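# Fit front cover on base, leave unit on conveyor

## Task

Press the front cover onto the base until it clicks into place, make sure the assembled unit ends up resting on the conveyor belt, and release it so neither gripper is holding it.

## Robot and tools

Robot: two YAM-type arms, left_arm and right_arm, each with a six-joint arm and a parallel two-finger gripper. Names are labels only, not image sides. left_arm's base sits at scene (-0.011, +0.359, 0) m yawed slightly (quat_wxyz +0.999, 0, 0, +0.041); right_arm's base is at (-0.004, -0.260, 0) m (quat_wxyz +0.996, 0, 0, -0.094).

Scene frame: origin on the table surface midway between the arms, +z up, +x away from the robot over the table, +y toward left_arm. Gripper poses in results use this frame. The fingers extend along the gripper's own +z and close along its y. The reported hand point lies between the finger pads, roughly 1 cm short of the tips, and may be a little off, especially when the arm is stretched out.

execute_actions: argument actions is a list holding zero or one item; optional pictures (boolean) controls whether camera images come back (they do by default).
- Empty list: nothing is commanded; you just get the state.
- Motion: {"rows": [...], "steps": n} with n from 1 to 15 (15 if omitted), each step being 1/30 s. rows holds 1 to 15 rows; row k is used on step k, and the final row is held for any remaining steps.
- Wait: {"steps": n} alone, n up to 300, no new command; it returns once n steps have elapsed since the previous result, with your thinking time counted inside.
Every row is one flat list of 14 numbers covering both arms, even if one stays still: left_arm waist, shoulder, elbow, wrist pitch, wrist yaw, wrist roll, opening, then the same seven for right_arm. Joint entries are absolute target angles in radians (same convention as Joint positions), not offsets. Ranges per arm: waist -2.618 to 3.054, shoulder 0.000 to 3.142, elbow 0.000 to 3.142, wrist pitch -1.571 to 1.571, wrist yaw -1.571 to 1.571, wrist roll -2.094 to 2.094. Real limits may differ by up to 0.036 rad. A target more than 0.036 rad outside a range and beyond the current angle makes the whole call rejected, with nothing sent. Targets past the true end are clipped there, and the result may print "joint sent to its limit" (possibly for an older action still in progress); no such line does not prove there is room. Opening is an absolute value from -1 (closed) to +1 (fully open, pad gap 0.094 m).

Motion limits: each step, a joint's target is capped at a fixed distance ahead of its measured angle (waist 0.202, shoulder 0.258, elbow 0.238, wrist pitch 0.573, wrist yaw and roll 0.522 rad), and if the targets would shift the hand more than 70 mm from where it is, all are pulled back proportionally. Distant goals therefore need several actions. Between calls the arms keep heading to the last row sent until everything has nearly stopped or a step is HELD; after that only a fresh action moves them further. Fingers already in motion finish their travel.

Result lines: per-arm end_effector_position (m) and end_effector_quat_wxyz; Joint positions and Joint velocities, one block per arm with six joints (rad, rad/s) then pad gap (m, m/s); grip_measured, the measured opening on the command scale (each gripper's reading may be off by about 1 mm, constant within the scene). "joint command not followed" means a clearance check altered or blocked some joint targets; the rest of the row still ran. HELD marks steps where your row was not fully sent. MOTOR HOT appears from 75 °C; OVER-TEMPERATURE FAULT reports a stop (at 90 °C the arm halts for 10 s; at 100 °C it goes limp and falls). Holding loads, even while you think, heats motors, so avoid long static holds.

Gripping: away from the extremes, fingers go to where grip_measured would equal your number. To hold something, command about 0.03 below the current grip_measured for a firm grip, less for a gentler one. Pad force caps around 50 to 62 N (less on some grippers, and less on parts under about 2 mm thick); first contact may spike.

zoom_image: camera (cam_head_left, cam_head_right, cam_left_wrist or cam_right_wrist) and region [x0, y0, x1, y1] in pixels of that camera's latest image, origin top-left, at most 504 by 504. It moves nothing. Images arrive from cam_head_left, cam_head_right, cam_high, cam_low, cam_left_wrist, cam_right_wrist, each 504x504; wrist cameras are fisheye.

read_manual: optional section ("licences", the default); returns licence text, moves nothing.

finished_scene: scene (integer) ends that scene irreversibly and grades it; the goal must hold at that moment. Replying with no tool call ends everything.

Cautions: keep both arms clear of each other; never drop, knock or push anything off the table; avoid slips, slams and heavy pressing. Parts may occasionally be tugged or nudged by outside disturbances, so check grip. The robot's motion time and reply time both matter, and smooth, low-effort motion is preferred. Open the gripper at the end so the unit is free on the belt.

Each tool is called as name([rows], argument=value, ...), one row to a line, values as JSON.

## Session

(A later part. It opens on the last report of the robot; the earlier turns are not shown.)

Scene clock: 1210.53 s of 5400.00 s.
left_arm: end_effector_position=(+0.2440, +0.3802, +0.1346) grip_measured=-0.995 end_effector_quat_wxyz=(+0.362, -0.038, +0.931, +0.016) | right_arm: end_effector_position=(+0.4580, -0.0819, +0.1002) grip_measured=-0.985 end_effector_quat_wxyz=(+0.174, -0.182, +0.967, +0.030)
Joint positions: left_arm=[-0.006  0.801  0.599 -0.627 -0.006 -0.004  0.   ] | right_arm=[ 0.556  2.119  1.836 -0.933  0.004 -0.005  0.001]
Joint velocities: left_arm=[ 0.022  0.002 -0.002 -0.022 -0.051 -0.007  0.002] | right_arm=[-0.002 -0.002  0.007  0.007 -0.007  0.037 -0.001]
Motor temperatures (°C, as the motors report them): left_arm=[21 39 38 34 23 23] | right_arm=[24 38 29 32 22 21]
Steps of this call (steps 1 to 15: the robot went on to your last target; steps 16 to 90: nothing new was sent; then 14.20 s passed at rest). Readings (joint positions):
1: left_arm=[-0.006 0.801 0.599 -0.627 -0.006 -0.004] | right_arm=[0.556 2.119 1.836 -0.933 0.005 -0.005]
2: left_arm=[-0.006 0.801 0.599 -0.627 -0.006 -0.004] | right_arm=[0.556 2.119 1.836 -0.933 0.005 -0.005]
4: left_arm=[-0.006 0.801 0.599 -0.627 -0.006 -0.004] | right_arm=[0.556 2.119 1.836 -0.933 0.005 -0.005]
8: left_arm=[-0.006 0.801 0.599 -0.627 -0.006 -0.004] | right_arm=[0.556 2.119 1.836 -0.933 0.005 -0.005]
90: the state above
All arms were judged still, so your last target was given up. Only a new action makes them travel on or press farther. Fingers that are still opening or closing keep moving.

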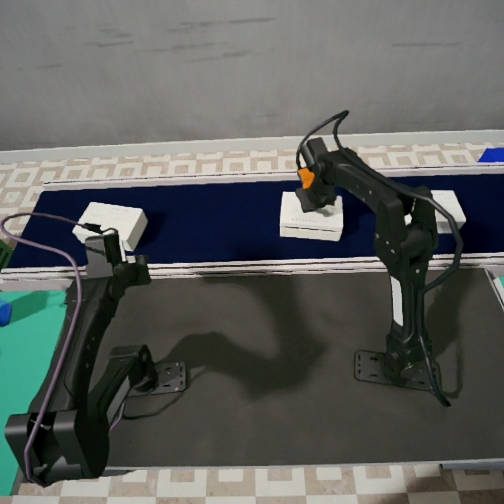

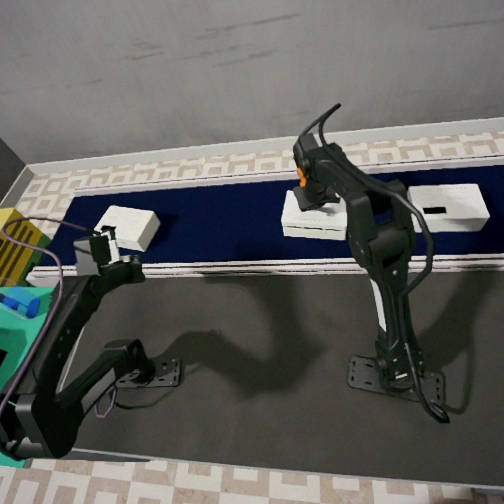

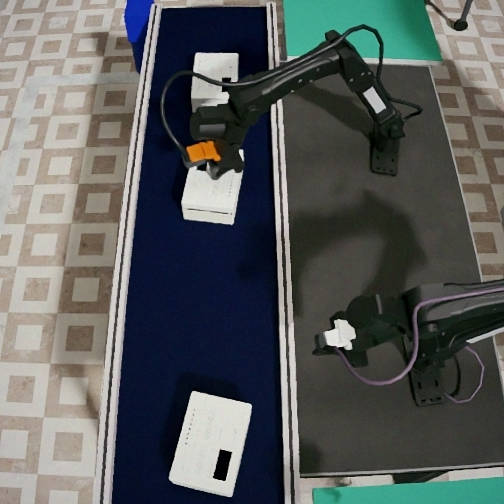

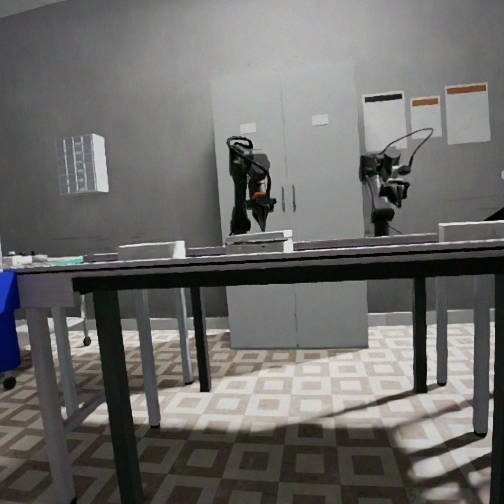

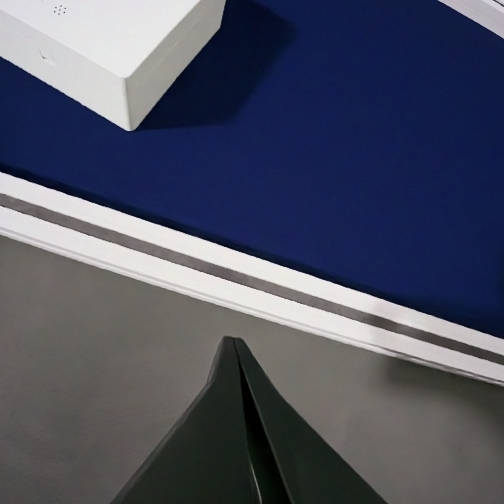

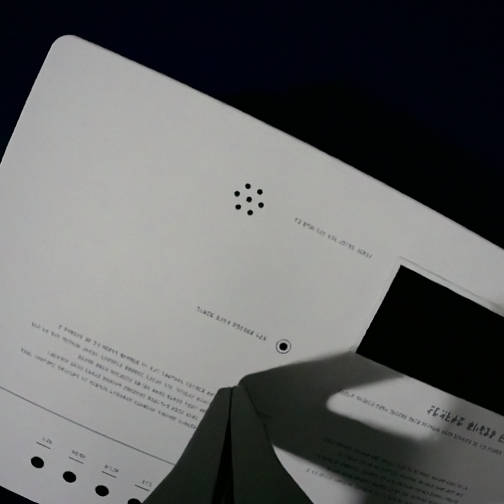

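execute_actions([
  {"rows": [[0,0.8,0.6,-0.62,0,0,-1,0.545,2.165,1.818,-0.957,0,0,-1],[0,0.8,0.6,-0.62,0,0,-1,0.544,2.172,1.815,-0.959,0,0,-1],[0,0.8,0.6,-0.62,0,0,-1,0.543,2.18,1.812,-0.961,0,0,-1],[0,0.8,0.6,-0.62,0,0,-1,0.542,2.188,1.81,-0.963,0,0,-1],[0,0.8,0.6,-0.62,0,0,-1,0.541,2.195,1.808,-0.965,0,0,-1],[0,0.8,0.6,-0.62,0,0,-1,0.54,2.20,1.806,-0.967,0,0,-1]],"steps":15},
])

zoom_image(camera="cam_low", region=[200,190,320,270])

Scene clock: 1217.37 s of 5400.00 s.
left_arm: end_effector_position=(+0.2440, +0.3802, +0.1346) grip_measured=-0.995 end_effector_quat_wxyz=(+0.362, -0.038, +0.931, +0.016) | right_arm: end_effector_position=(+0.4579, -0.0822, +0.0987) grip_measured=-0.985 end_effector_quat_wxyz=(+0.171, -0.181, +0.968, +0.034)
Joint positions: left_arm=[-0.006  0.801  0.599 -0.627 -0.006 -0.004  0.   ] | right_arm=[ 0.551  2.122  1.836 -0.934 -0.006 -0.005  0.001]
Joint velocities: left_arm=[-0.012 -0.002 -0.002 -0.022  0.051  0.007  0.001] | right_arm=[-0.007  0.002 -0.002 -0.051 -0.007 -0.037  0.001]
Motor temperatures (°C, as the motors report them): left_arm=[21 39 38 35 23 23] | right_arm=[24 38 28 31 22 21]
Steps of this call (steps 1 to 90: nothing new was sent; then 3.33 s passed at rest; steps 91 to 105: all 15 steps of this action). Readings (joint positions):
91: left_arm=[-0.006 0.801 0.599 -0.627 -0.006 -0.004] | right_arm=[0.556 2.119 1.836 -0.933 0.004 -0.005]
92: left_arm=[-0.006 0.801 0.599 -0.627 -0.006 -0.004] | right_arm=[0.555 2.120 1.836 -0.933 0.004 -0.005]
94: left_arm=[-0.006 0.801 0.599 -0.627 -0.006 -0.004] | right_arm=[0.554 2.121 1.836 -0.933 0.002 -0.005]
98: left_arm=[-0.006 0.801 0.599 -0.627 -0.006 -0.004] | right_arm=[0.552 2.122 1.836 -0.934 -0.003 -0.005]
105: the state above

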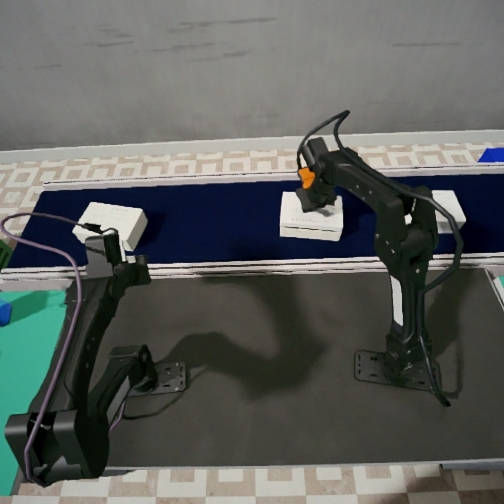

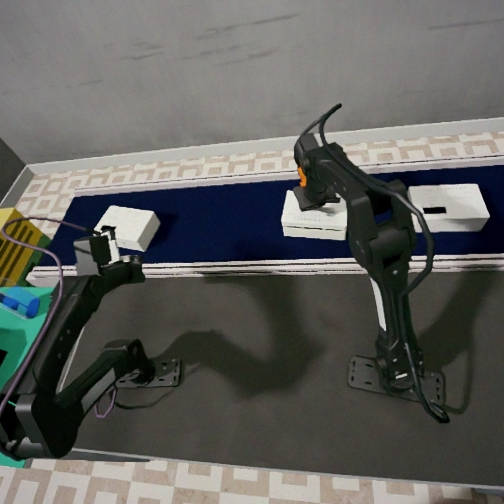

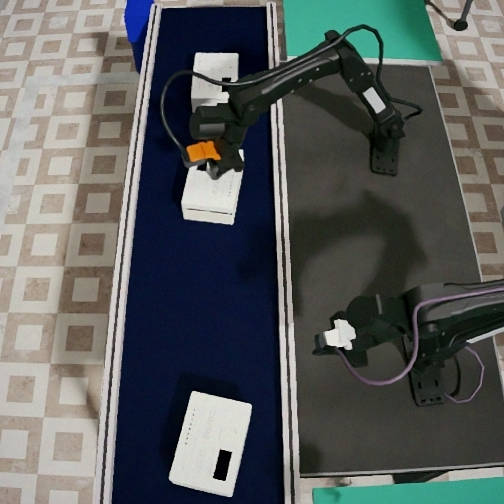

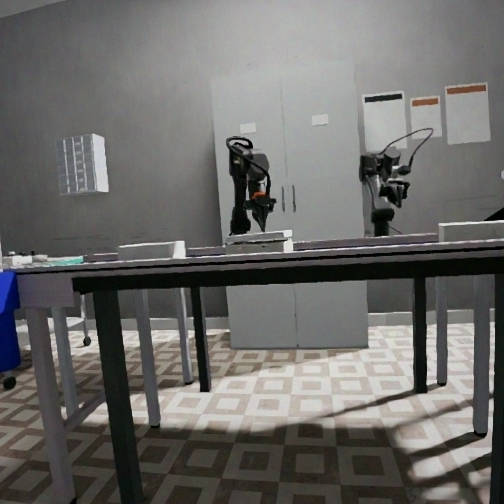

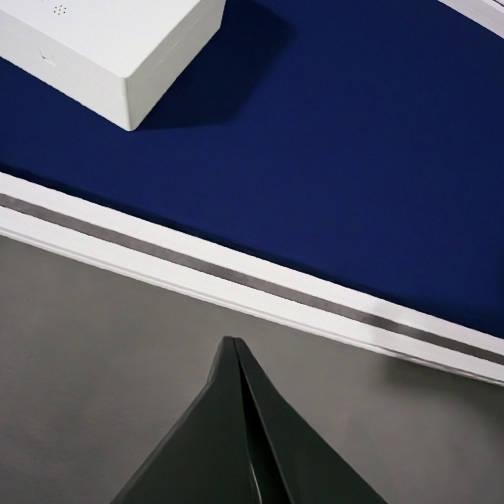

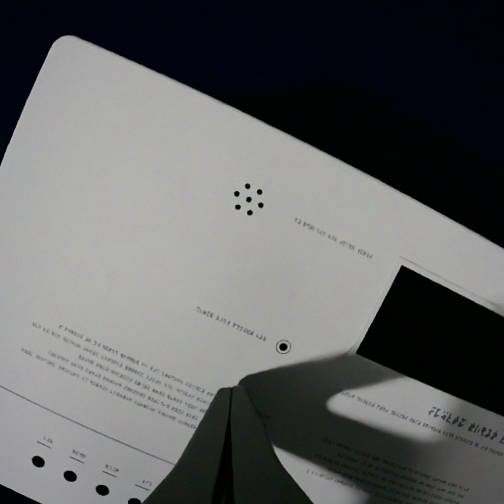

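Region (200, 190, 320, 270) of cam_low's 504x504 image, scaled by 4.200, with more detail than that image has.

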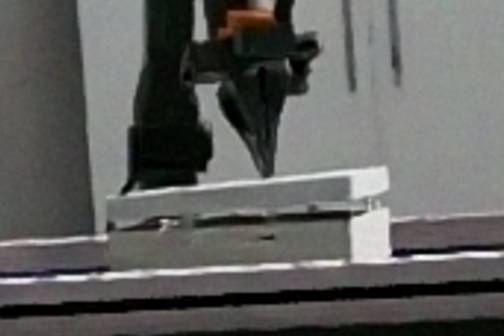

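execute_actions([
  {"rows": [[0,0.8,0.6,-0.62,0,0,-1,0.54,2.208,1.803,-0.97,0.01,0,-1],[0,0.8,0.6,-0.62,0,0,-1,0.54,2.216,1.80,-0.972,0.015,0,-1],[0,0.8,0.6,-0.62,0,0,-1,0.54,2.224,1.797,-0.974,0.02,0,-1],[0,0.8,0.6,-0.62,0,0,-1,0.54,2.232,1.794,-0.976,0.02,0,-1],[0,0.8,0.6,-0.62,0,0,-1,0.54,2.24,1.79,-0.978,0.02,0,-1]],"steps":15},
])

zoom_image(camera="cam_low", region=[200,190,320,270])

zoom_image(camera="cam_high", region=[160,130,290,240])

Scene clock: 1226.57 s of 5400.00 s.
left_arm: end_effector_position=(+0.2440, +0.3802, +0.1346) grip_measured=-0.995 end_effector_quat_wxyz=(+0.362, -0.038, +0.931, +0.016) | right_arm: end_effector_position=(+0.4576, -0.0824, +0.0974) grip_measured=-0.985 end_effector_quat_wxyz=(+0.169, -0.181, +0.968, +0.034)
Joint positions: left_arm=[-0.006  0.801  0.599 -0.627 -0.006 -0.004  0.   ] | right_arm=[ 0.551  2.124  1.836 -0.935 -0.006 -0.005  0.001]
Joint velocities: left_arm=[-0.007 -0.002  0.002  0.037 -0.022 -0.022 -0.   ] | right_arm=[-0.002 -0.002 -0.007 -0.037 -0.022 -0.037  0.001]
Motor temperatures (°C, as the motors report them): left_arm=[21 38 38 35 23 23] | right_arm=[24 37 28 31 22 21]
Steps of this call (steps 1 to 15: the robot went on to your last target; steps 16 to 90: nothing new was sent; then 5.70 s passed at rest; steps 91 to 105: all 15 steps of this action). Readings (joint positions):
91: left_arm=[-0.006 0.801 0.599 -0.627 -0.006 -0.004] | right_arm=[0.551 2.123 1.836 -0.934 -0.006 -0.005]
92: left_arm=[-0.006 0.801 0.599 -0.627 -0.006 -0.004] | right_arm=[0.551 2.123 1.836 -0.934 -0.006 -0.005]
94: left_arm=[-0.006 0.801 0.599 -0.627 -0.006 -0.004] | right_arm=[0.551 2.124 1.836 -0.935 -0.006 -0.005]
98: left_arm=[-0.006 0.801 0.599 -0.627 -0.006 -0.004] | right_arm=[0.551 2.124 1.836 -0.935 -0.006 -0.005]
105: the state above

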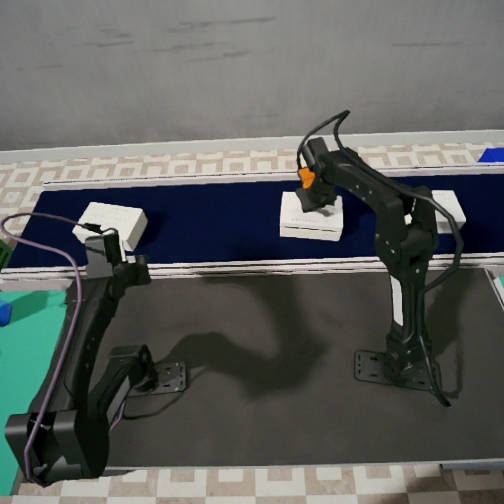

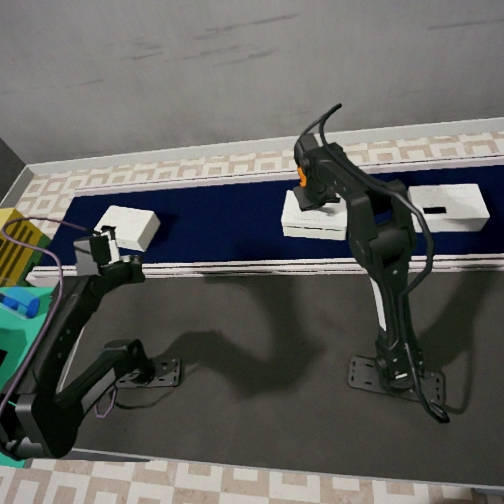

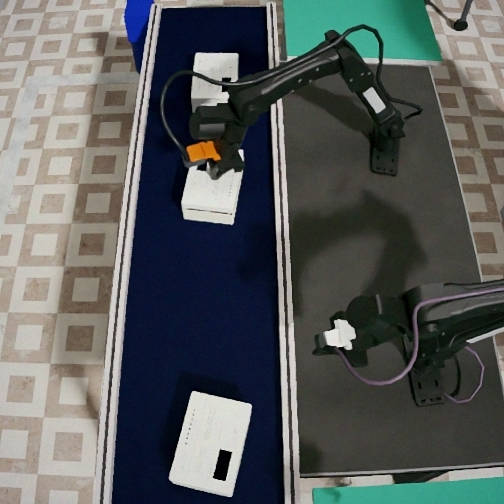

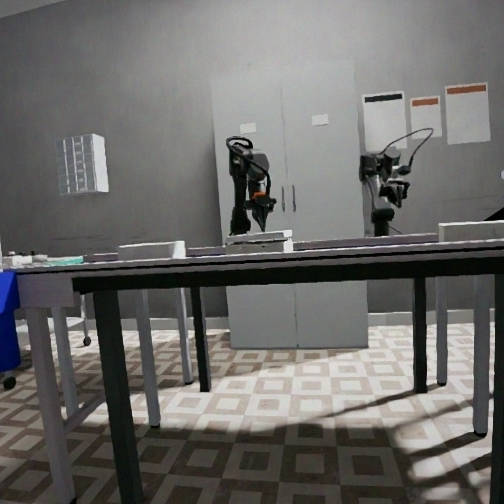

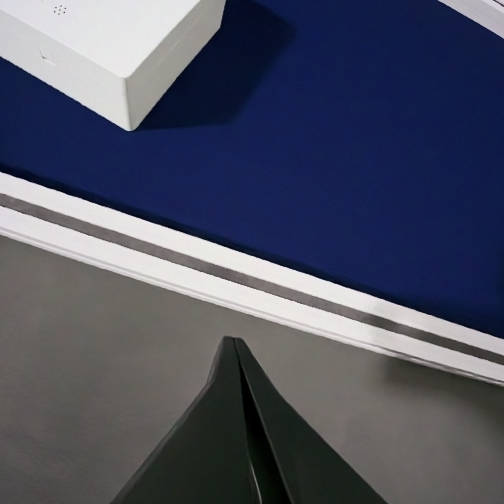

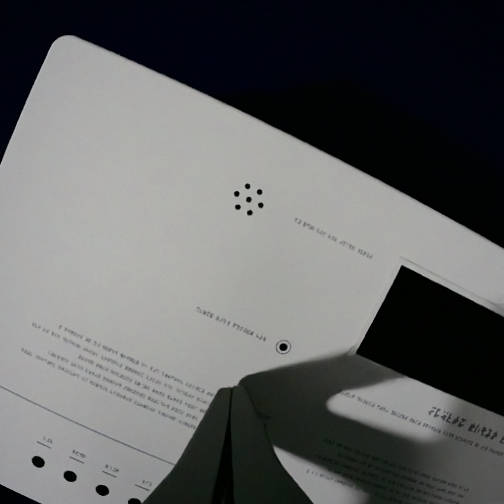

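Region (200, 190, 320, 270) of cam_low's 504x504 image, scaled by 4.200, with more detail than that image has.

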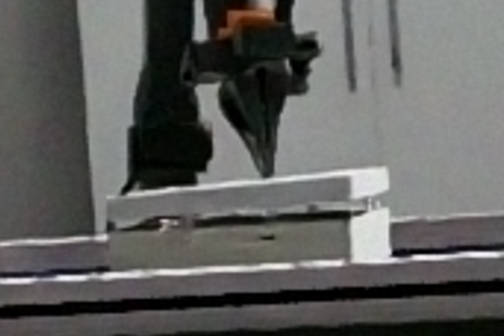

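Region (160, 130, 290, 240) of cam_high's 504x504 image, scaled by 3.877, with more detail than that image has; it fills the top 426 rows of this view, and the rest is white.

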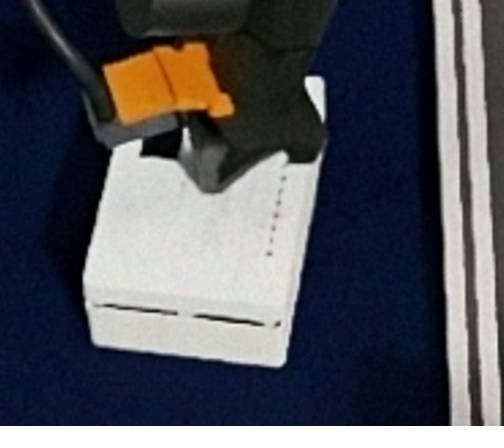

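zoom_image(camera="cam_low", region=[220,222,300,258])

zoom_image(camera="cam_head_left", region=[270,185,350,245])

Region (220, 222, 300, 258) of cam_low's 504x504 image, scaled by 6.300, with more detail than that image has; it fills the top 227 rows of this view, and the rest is white.

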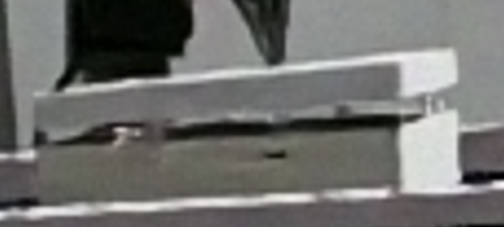

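Region (270, 185, 350, 245) of cam_head_left's 504x504 image, scaled by 6.300, with more detail than that image has; it fills the top 378 rows of this view, and the rest is white.

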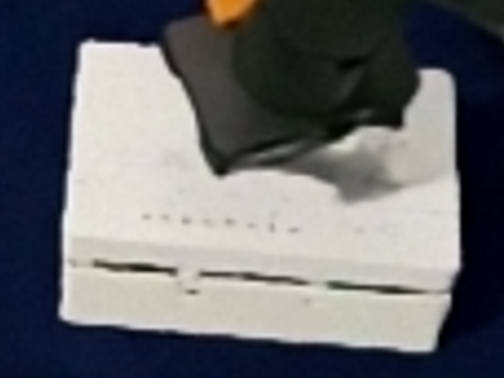

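execute_actions([
  {"rows": [[0,0.8,0.6,-0.62,0,0,-1,0.545,2.2,1.8,-0.97,0,0,-1],[0,0.8,0.6,-0.62,0,0,-1,0.55,2.16,1.83,-0.96,0,0,-1],[0,0.8,0.6,-0.62,0,0,-1,0.55,2.12,1.86,-0.97,0,0,-1],[0,0.8,0.6,-0.62,0,0,-1,0.55,2.10,1.88,-0.98,0,0,-1],[0,0.8,0.6,-0.62,0,0,-1,0.55,2.09,1.90,-0.99,0,0,-1],[0,0.8,0.6,-0.62,0,0,-1,0.55,2.09,1.91,-1.0,0,0,-1]],"steps":15},
], pictures=false)

Scene clock: 1270.70 s of 5400.00 s.
left_arm: end_effector_position=(+0.2440, +0.3802, +0.1346) grip_measured=-0.995 end_effector_quat_wxyz=(+0.362, -0.038, +0.931, +0.016) | right_arm: end_effector_position=(+0.4584, -0.0820, +0.1121) grip_measured=-0.985 end_effector_quat_wxyz=(+0.172, -0.181, +0.968, +0.034)
Joint positions: left_arm=[-0.006  0.801  0.599 -0.627 -0.006 -0.004  0.   ] | right_arm=[ 0.551  2.121  1.886 -0.983 -0.006 -0.005  0.001]
Joint velocities: left_arm=[-0.017 -0.007  0.012  0.037 -0.037 -0.051 -0.001] | right_arm=[-0.007 -0.007 -0.007 -0.022 -0.022 -0.051 -0.001]
Motor temperatures (°C, as the motors report them): left_arm=[21 37 38 35 23 23] | right_arm=[24 34 27 30 22 21]
Steps of this call (steps 1 to 15: the robot went on to your last target; steps 16 to 90: nothing new was sent; then 40.63 s passed at rest; steps 91 to 105: all 15 steps of this action). Readings (joint positions):
91: left_arm=[-0.006 0.801 0.599 -0.627 -0.006 -0.004] | right_arm=[0.551 2.124 1.836 -0.935 -0.006 -0.005]
92: left_arm=[-0.006 0.801 0.599 -0.627 -0.006 -0.004] | right_arm=[0.551 2.123 1.838 -0.935 -0.006 -0.005]
94: left_arm=[-0.006 0.801 0.599 -0.627 -0.006 -0.004] | right_arm=[0.551 2.121 1.845 -0.941 -0.006 -0.005]
98: left_arm=[-0.006 0.801 0.599 -0.627 -0.006 -0.004] | right_arm=[0.551 2.121 1.876 -0.971 -0.006 -0.005]
105: the state above

execute_actions([
  {"rows": [[0,0.8,0.6,-0.62,0,0,-1,0.56,2.12,1.93,-1.01,0,0,-1],[0,0.8,0.6,-0.62,0,0,-1,0.57,2.135,1.955,-1.02,0,0,-1],[0,0.8,0.6,-0.62,0,0,-1,0.58,2.15,1.98,-1.03,0,0,-1],[0,0.8,0.6,-0.62,0,0,-1,0.59,2.165,2.005,-1.04,0,0,-1],[0,0.8,0.6,-0.62,0,0,-1,0.60,2.18,2.03,-1.05,0,0,-1],[0,0.8,0.6,-0.62,0,0,-1,0.61,2.195,2.055,-1.06,0,0,-1],[0,0.8,0.6,-0.62,0,0,-1,0.62,2.21,2.08,-1.07,0,0,-1],[0,0.8,0.6,-0.62,0,0,-1,0.63,2.22,2.1,-1.08,0,0,-1],[0,0.8,0.6,-0.62,0,0,-1,0.64,2.23,2.12,-1.09,0,0,-1],[0,0.8,0.6,-0.62,0,0,-1,0.65,2.24,2.135,-1.10,0,0,-1],[0,0.8,0.6,-0.62,0,0,-1,0.654,2.245,2.14,-1.11,0,0,-1]],"steps":15},
])

Scene clock: 1282.17 s of 5400.00 s.
left_arm: end_effector_position=(+0.2440, +0.3802, +0.1346) grip_measured=-0.995 end_effector_quat_wxyz=(+0.362, -0.038, +0.931, +0.016) | right_arm: end_effector_position=(+0.4606, -0.0197, +0.1235) grip_measured=-0.985 end_effector_quat_wxyz=(+0.179, -0.233, +0.955, +0.044)
Joint positions: left_arm=[-0.006  0.801  0.599 -0.627 -0.006 -0.004  0.   ] | right_arm=[ 0.662  2.237  2.112 -1.075 -0.003 -0.005  0.001]
Joint velocities: left_arm=[ 0.002 -0.007  0.022  0.007 -0.037 -0.022  0.   ] | right_arm=[ 0.076  0.071  0.002 -0.198  0.007  0.037 -0.001]
Motor temperatures (°C, as the motors report them): left_arm=[21 37 38 35 23 23] | right_arm=[24 38 29 30 22 21]
Steps of this call (steps 1 to 15: the robot went on to your last target; steps 16 to 90: nothing new was sent; then 7.97 s passed at rest; steps 91 to 105: all 15 steps of this action). Readings (joint positions):
91: left_arm=[-0.006 0.801 0.599 -0.627 -0.006 -0.004] | right_arm=[0.551 2.121 1.889 -0.992 -0.006 -0.005]
92: left_arm=[-0.006 0.801 0.599 -0.627 -0.006 -0.004] | right_arm=[0.552 2.124 1.897 -0.999 -0.006 -0.005]
94: left_arm=[-0.006 0.801 0.599 -0.627 -0.006 -0.004] | right_arm=[0.558 2.138 1.936 -1.016 -0.004 -0.005]
98: left_arm=[-0.006 0.801 0.599 -0.627 -0.006 -0.004] | right_arm=[0.595 2.185 2.039 -1.036 -0.003 -0.005]
105: the state above

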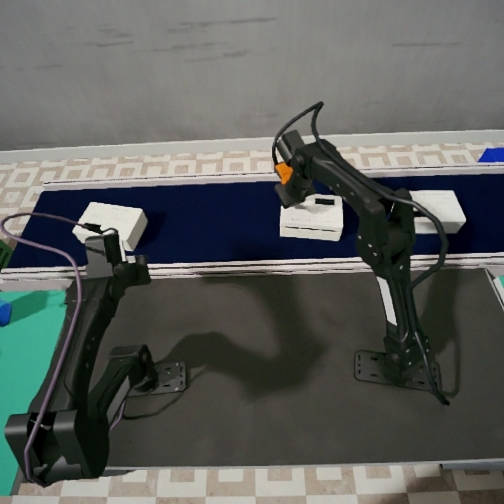

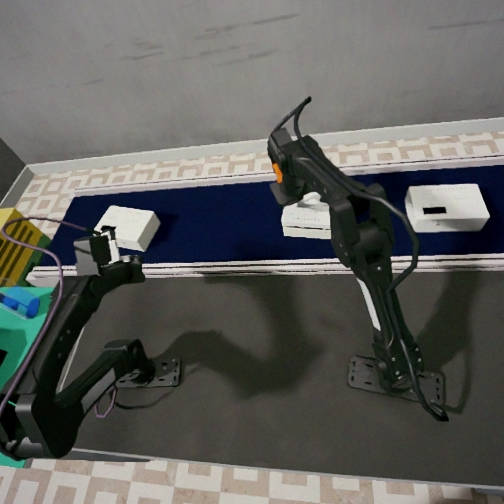

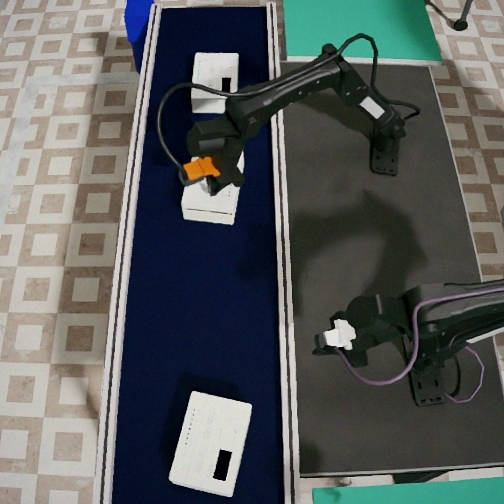

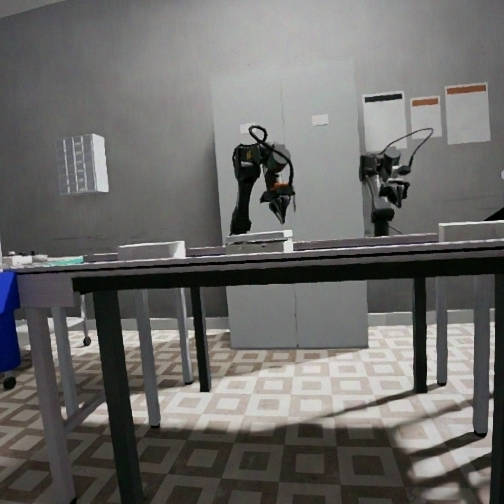

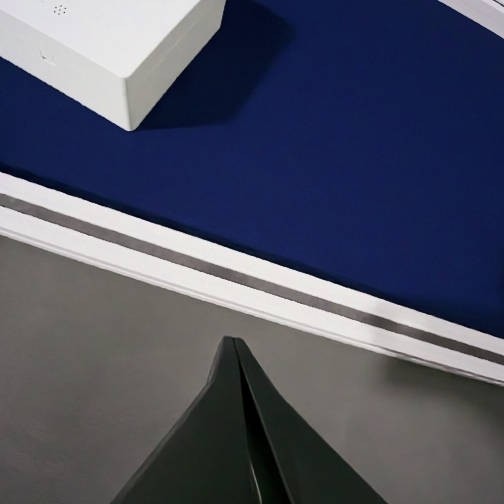

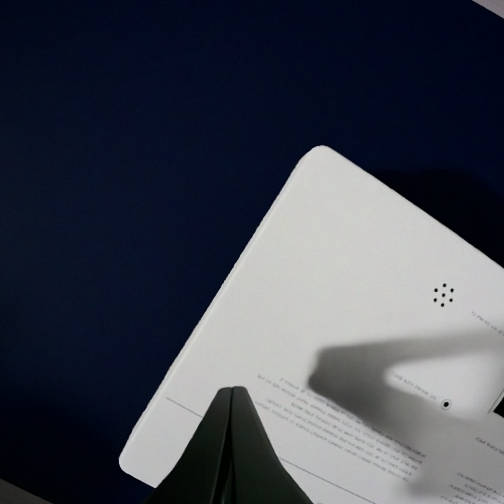

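execute_actions([
  {"rows": [[0,0.8,0.6,-0.62,0,0,-1,0.645,2.245,2.11,-1.09,0,0,-1],[0,0.8,0.6,-0.62,0,0,-1,0.64,2.245,2.095,-1.08,0,0,-1],[0,0.8,0.6,-0.62,0,0,-1,0.636,2.245,2.08,-1.07,0,0,-1],[0,0.8,0.6,-0.62,0,0,-1,0.634,2.245,2.07,-1.06,0,0,-1],[0,0.8,0.6,-0.62,0,0,-1,0.634,2.245,2.06,-1.05,0,0,-1]],"steps":15},
])

Scene clock: 1289.90 s of 5400.00 s.
left_arm: end_effector_position=(+0.2440, +0.3802, +0.1346) grip_measured=-0.995 end_effector_quat_wxyz=(+0.362, -0.038, +0.931, +0.016) | right_arm: end_effector_position=(+0.4601, -0.0351, +0.1070) grip_measured=-0.985 end_effector_quat_wxyz=(+0.160, -0.222, +0.961, +0.037)
Joint positions: left_arm=[-0.006  0.801  0.599 -0.627 -0.006 -0.004  0.   ] | right_arm=[ 0.637  2.242  2.067 -1.066 -0.003 -0.005  0.001]
Joint velocities: left_arm=[ 0.002 -0.012 -0.007 -0.007 -0.022 -0.007  0.   ] | right_arm=[-0.007 -0.012  0.002 -0.066 -0.037  0.007  0.   ]
Motor temperatures (°C, as the motors report them): left_arm=[21 37 38 35 23 23] | right_arm=[24 39 29 30 22 21]
Steps of this call (steps 1 to 30: the robot went on to your last target; steps 31 to 90: nothing new was sent; then 4.23 s passed at rest; steps 91 to 105: all 15 steps of this action). Readings (joint positions):
91: left_arm=[-0.006 0.801 0.599 -0.627 -0.006 -0.004] | right_arm=[0.659 2.242 2.112 -1.099 -0.003 -0.005]
92: left_arm=[-0.006 0.801 0.599 -0.627 -0.006 -0.004] | right_arm=[0.658 2.242 2.112 -1.098 -0.003 -0.005]
94: left_arm=[-0.006 0.801 0.599 -0.627 -0.006 -0.004] | right_arm=[0.653 2.242 2.103 -1.089 -0.003 -0.005]
98: left_arm=[-0.006 0.801 0.599 -0.627 -0.006 -0.004] | right_arm=[0.640 2.242 2.071 -1.074 -0.003 -0.005]
105: the state above

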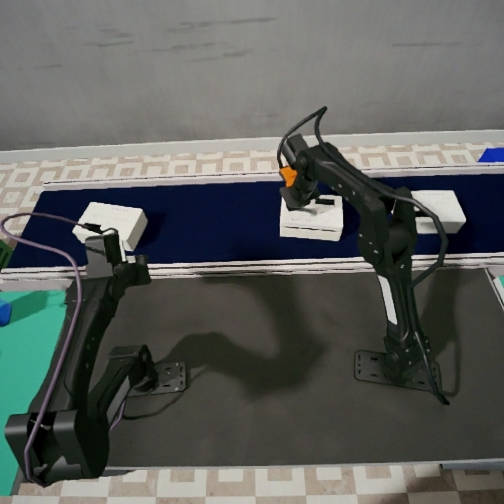

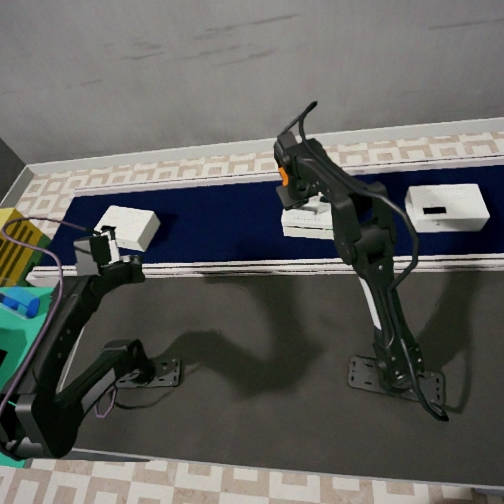

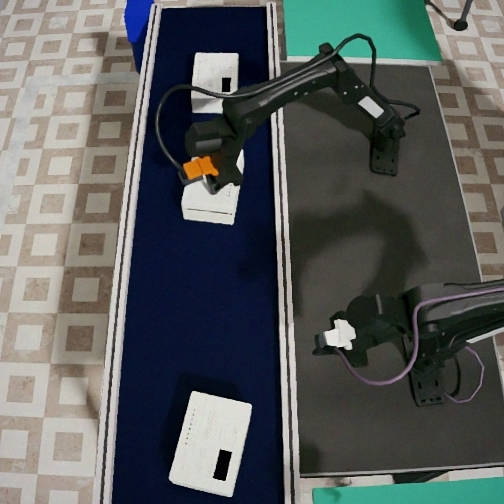

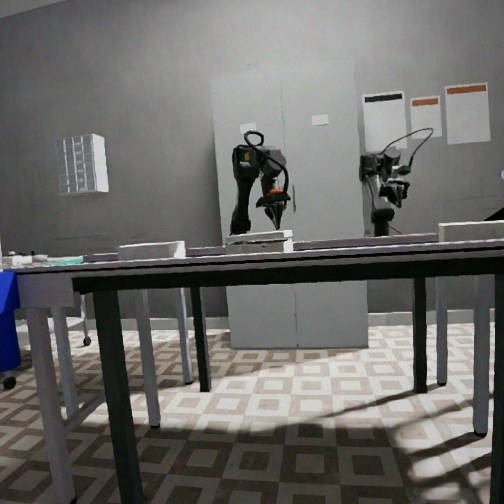

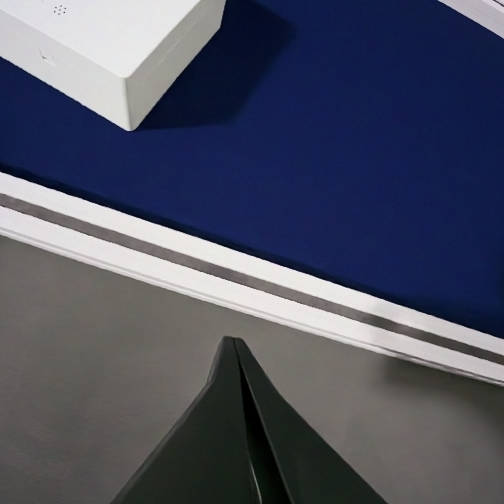

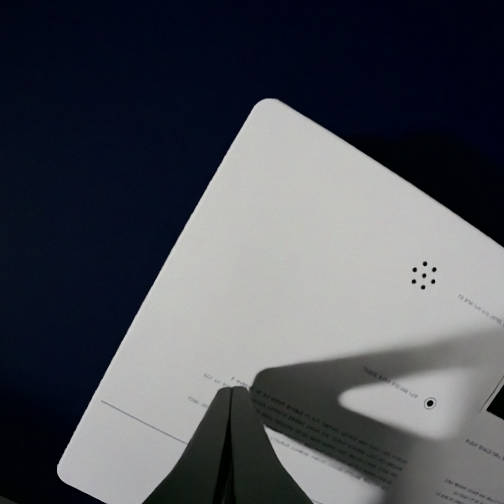

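execute_actions([
  {"rows": [[0,0.8,0.6,-0.62,0,0,-1,0.634,2.255,2.06,-1.06,0,0,-1],[0,0.8,0.6,-0.62,0,0,-1,0.634,2.262,2.058,-1.062,0,0,-1],[0,0.8,0.6,-0.62,0,0,-1,0.634,2.268,2.056,-1.064,0,0,-1],[0,0.8,0.6,-0.62,0,0,-1,0.634,2.274,2.054,-1.066,0,0,-1],[0,0.8,0.6,-0.62,0,0,-1,0.634,2.28,2.052,-1.07,0,0,-1],[0,0.8,0.6,-0.62,0,0,-1,0.634,2.286,2.05,-1.074,0,0,-1],[0,0.8,0.6,-0.62,0,0,-1,0.634,2.292,2.047,-1.078,0,0,-1],[0,0.8,0.6,-0.62,0,0,-1,0.634,2.30,2.044,-1.082,0,0,-1],[0,0.8,0.6,-0.62,0,0,-1,0.634,2.308,2.04,-1.086,0,0,-1],[0,0.8,0.6,-0.62,0,0,-1,0.634,2.316,2.036,-1.09,0,0,-1]],"steps":15},
])

zoom_image(camera="cam_low", region=[220,222,300,258])

Scene clock: 1299.03 s of 5400.00 s.
left_arm: end_effector_position=(+0.2440, +0.3802, +0.1346) grip_measured=-0.995 end_effector_quat_wxyz=(+0.362, -0.038, +0.931, +0.016) | right_arm: end_effector_position=(+0.4604, -0.0349, +0.1013) grip_measured=-0.985 end_effector_quat_wxyz=(+0.156, -0.222, +0.962, +0.036)
Joint positions: left_arm=[-0.006  0.801  0.599 -0.627 -0.006 -0.004  0.   ] | right_arm=[ 0.637  2.253  2.067 -1.064 -0.003 -0.004  0.001]
Joint velocities: left_arm=[ 0.007 -0.012 -0.022  0.007 -0.022 -0.007 -0.   ] | right_arm=[-0.022 -0.007 -0.007 -0.037 -0.007  0.007 -0.   ]
Motor temperatures (°C, as the motors report them): left_arm=[21 37 38 35 23 23] | right_arm=[24 40 29 30 22 21]
Steps of this call (steps 1 to 15: the robot went on to your last target; steps 16 to 90: nothing new was sent; then 5.63 s passed at rest; steps 91 to 105: all 15 steps of this action). Readings (joint positions):
91: left_arm=[-0.006 0.801 0.599 -0.627 -0.006 -0.004] | right_arm=[0.637 2.242 2.067 -1.063 -0.003 -0.005]
92: left_arm=[-0.006 0.801 0.599 -0.627 -0.006 -0.004] | right_arm=[0.637 2.243 2.067 -1.063 -0.003 -0.005]
94: left_arm=[-0.006 0.801 0.599 -0.627 -0.006 -0.004] | right_arm=[0.637 2.247 2.067 -1.063 -0.003 -0.005]
98: left_arm=[-0.006 0.801 0.599 -0.627 -0.006 -0.004] | right_arm=[0.637 2.252 2.067 -1.063 -0.003 -0.004]
105: the state above

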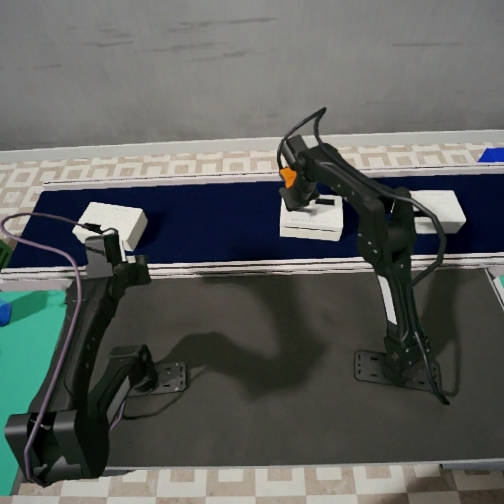

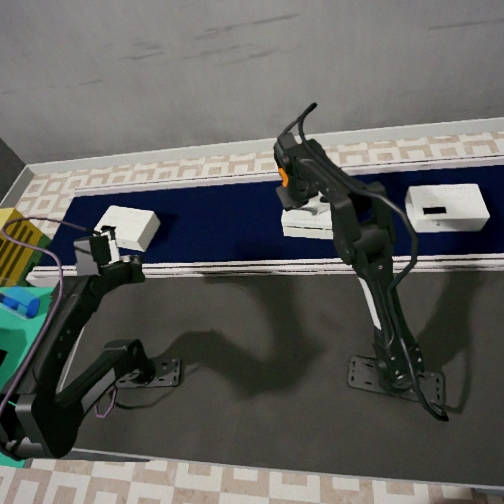

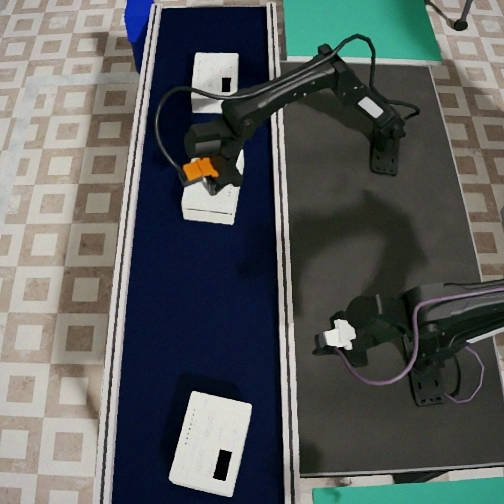

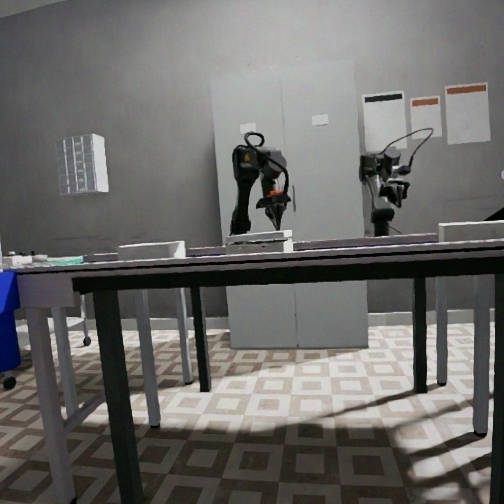

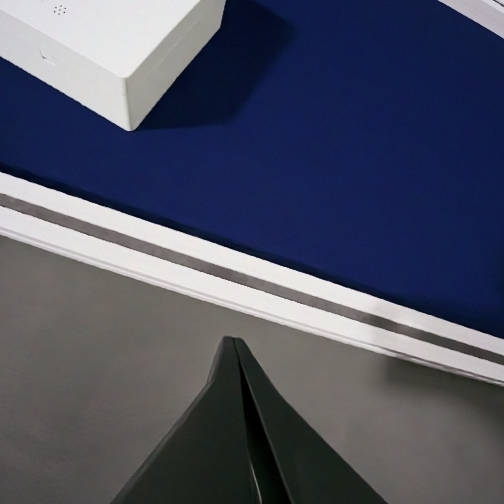

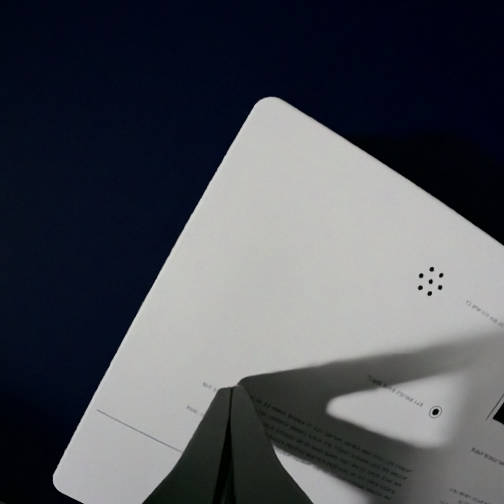

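Region (220, 222, 300, 258) of cam_low's 504x504 image, scaled by 6.300, with more detail than that image has; it fills the top 227 rows of this view, and the rest is white.

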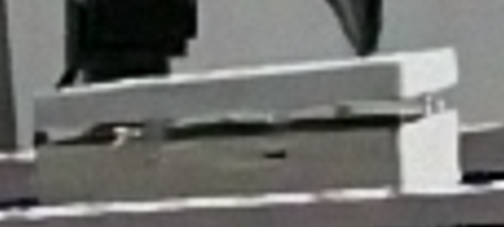

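execute_actions([
  {"rows": [[0,0.8,0.6,-0.62,0,0,-1,0.63,2.316,2.036,-1.09,0.01,0,-1],[0,0.8,0.6,-0.62,0,0,-1,0.626,2.316,2.036,-1.09,0.02,0,-1],[0,0.8,0.6,-0.62,0,0,-1,0.622,2.316,2.036,-1.09,0.03,0,-1],[0,0.8,0.6,-0.62,0,0,-1,0.618,2.316,2.036,-1.09,0.04,0,-1],[0,0.8,0.6,-0.62,0,0,-1,0.614,2.316,2.036,-1.09,0.05,0,-1],[0,0.8,0.6,-0.62,0,0,-1,0.61,2.316,2.036,-1.09,0.06,0,-1]],"steps":15},
])

zoom_image(camera="cam_low", region=[220,222,300,258])

Scene clock: 1308.90 s of 5400.00 s.
left_arm: end_effector_position=(+0.2440, +0.3802, +0.1346) grip_measured=-0.995 end_effector_quat_wxyz=(+0.362, -0.038, +0.931, +0.016) | right_arm: end_effector_position=(+0.4647, -0.0426, +0.1011) grip_measured=-0.985 end_effector_quat_wxyz=(+0.159, -0.215, +0.963, +0.027)
Joint positions: left_arm=[-0.006  0.801  0.599 -0.627 -0.006 -0.004  0.   ] | right_arm=[ 0.626  2.254  2.067 -1.061  0.017 -0.004  0.001]
Joint velocities: left_arm=[-0.007 -0.002 -0.007 -0.066 -0.066 -0.066  0.   ] | right_arm=[-0.007 -0.022 -0.017 -0.037  0.081 -0.022  0.   ]
Motor temperatures (°C, as the motors report them): left_arm=[21 36 38 35 23 23] | right_arm=[24 38 28 29 22 21]
Steps of this call (steps 1 to 15: the robot went on to your last target; steps 16 to 90: nothing new was sent; then 6.37 s passed at rest; steps 91 to 105: all 15 steps of this action). Readings (joint positions):
91: left_arm=[-0.006 0.801 0.599 -0.627 -0.006 -0.004] | right_arm=[0.637 2.253 2.067 -1.064 -0.003 -0.004]
92: left_arm=[-0.006 0.801 0.599 -0.627 -0.006 -0.004] | right_arm=[0.637 2.253 2.067 -1.064 -0.002 -0.004]
94: left_arm=[-0.006 0.801 0.599 -0.627 -0.006 -0.004] | right_arm=[0.637 2.253 2.067 -1.064 0.000 -0.004]
98: left_arm=[-0.006 0.801 0.599 -0.627 -0.006 -0.004] | right_arm=[0.633 2.253 2.067 -1.063 0.008 -0.004]
105: the state above

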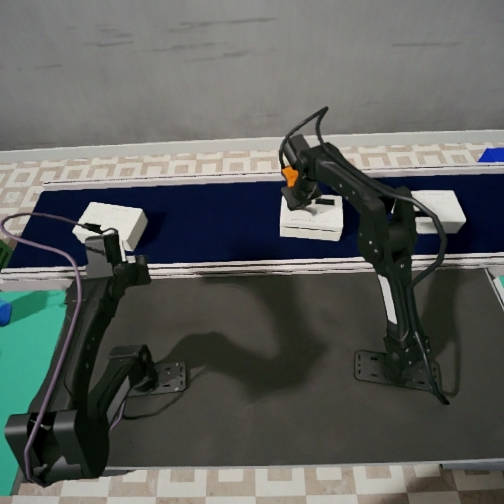

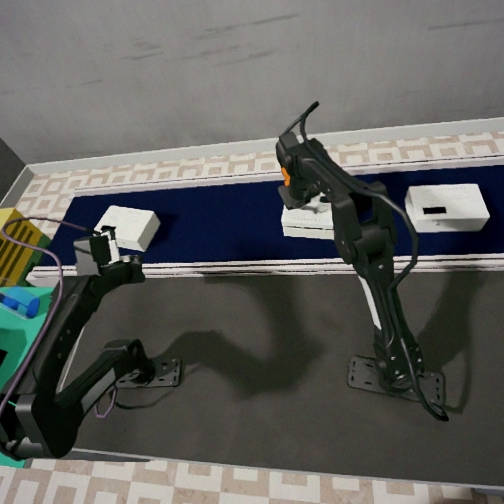

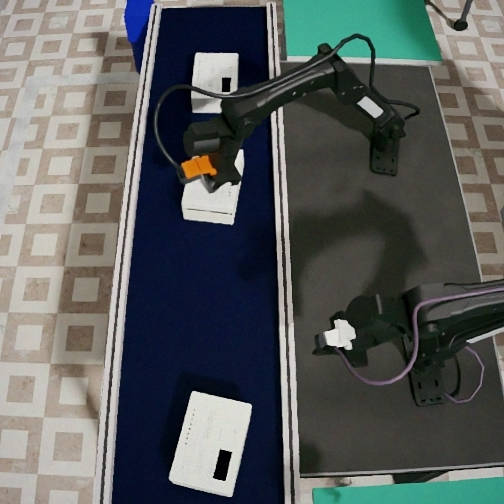

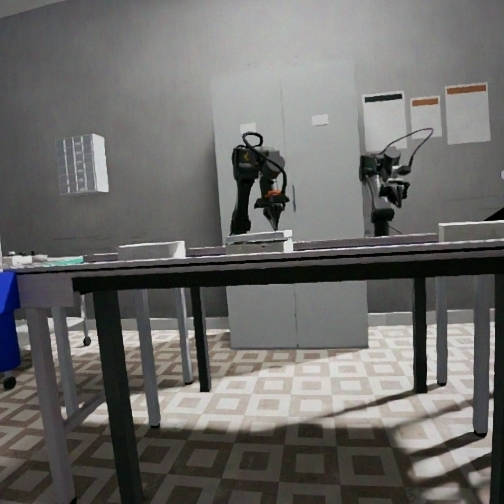

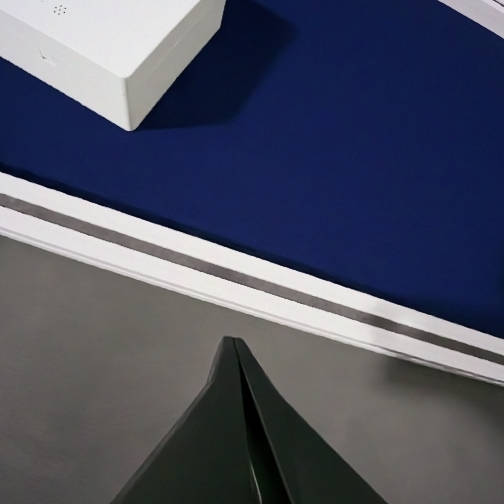

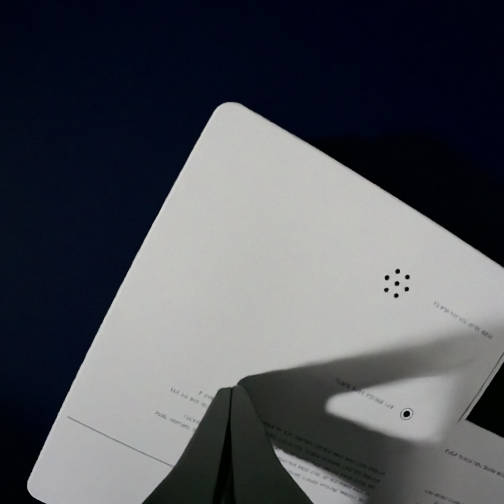

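Region (220, 222, 300, 258) of cam_low's 504x504 image, scaled by 6.300, with more detail than that image has; it fills the top 227 rows of this view, and the rest is white.

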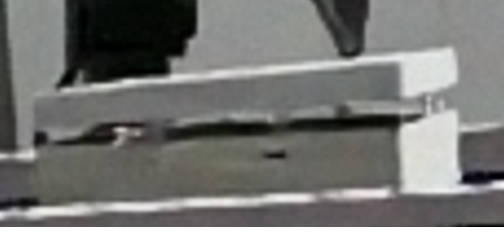

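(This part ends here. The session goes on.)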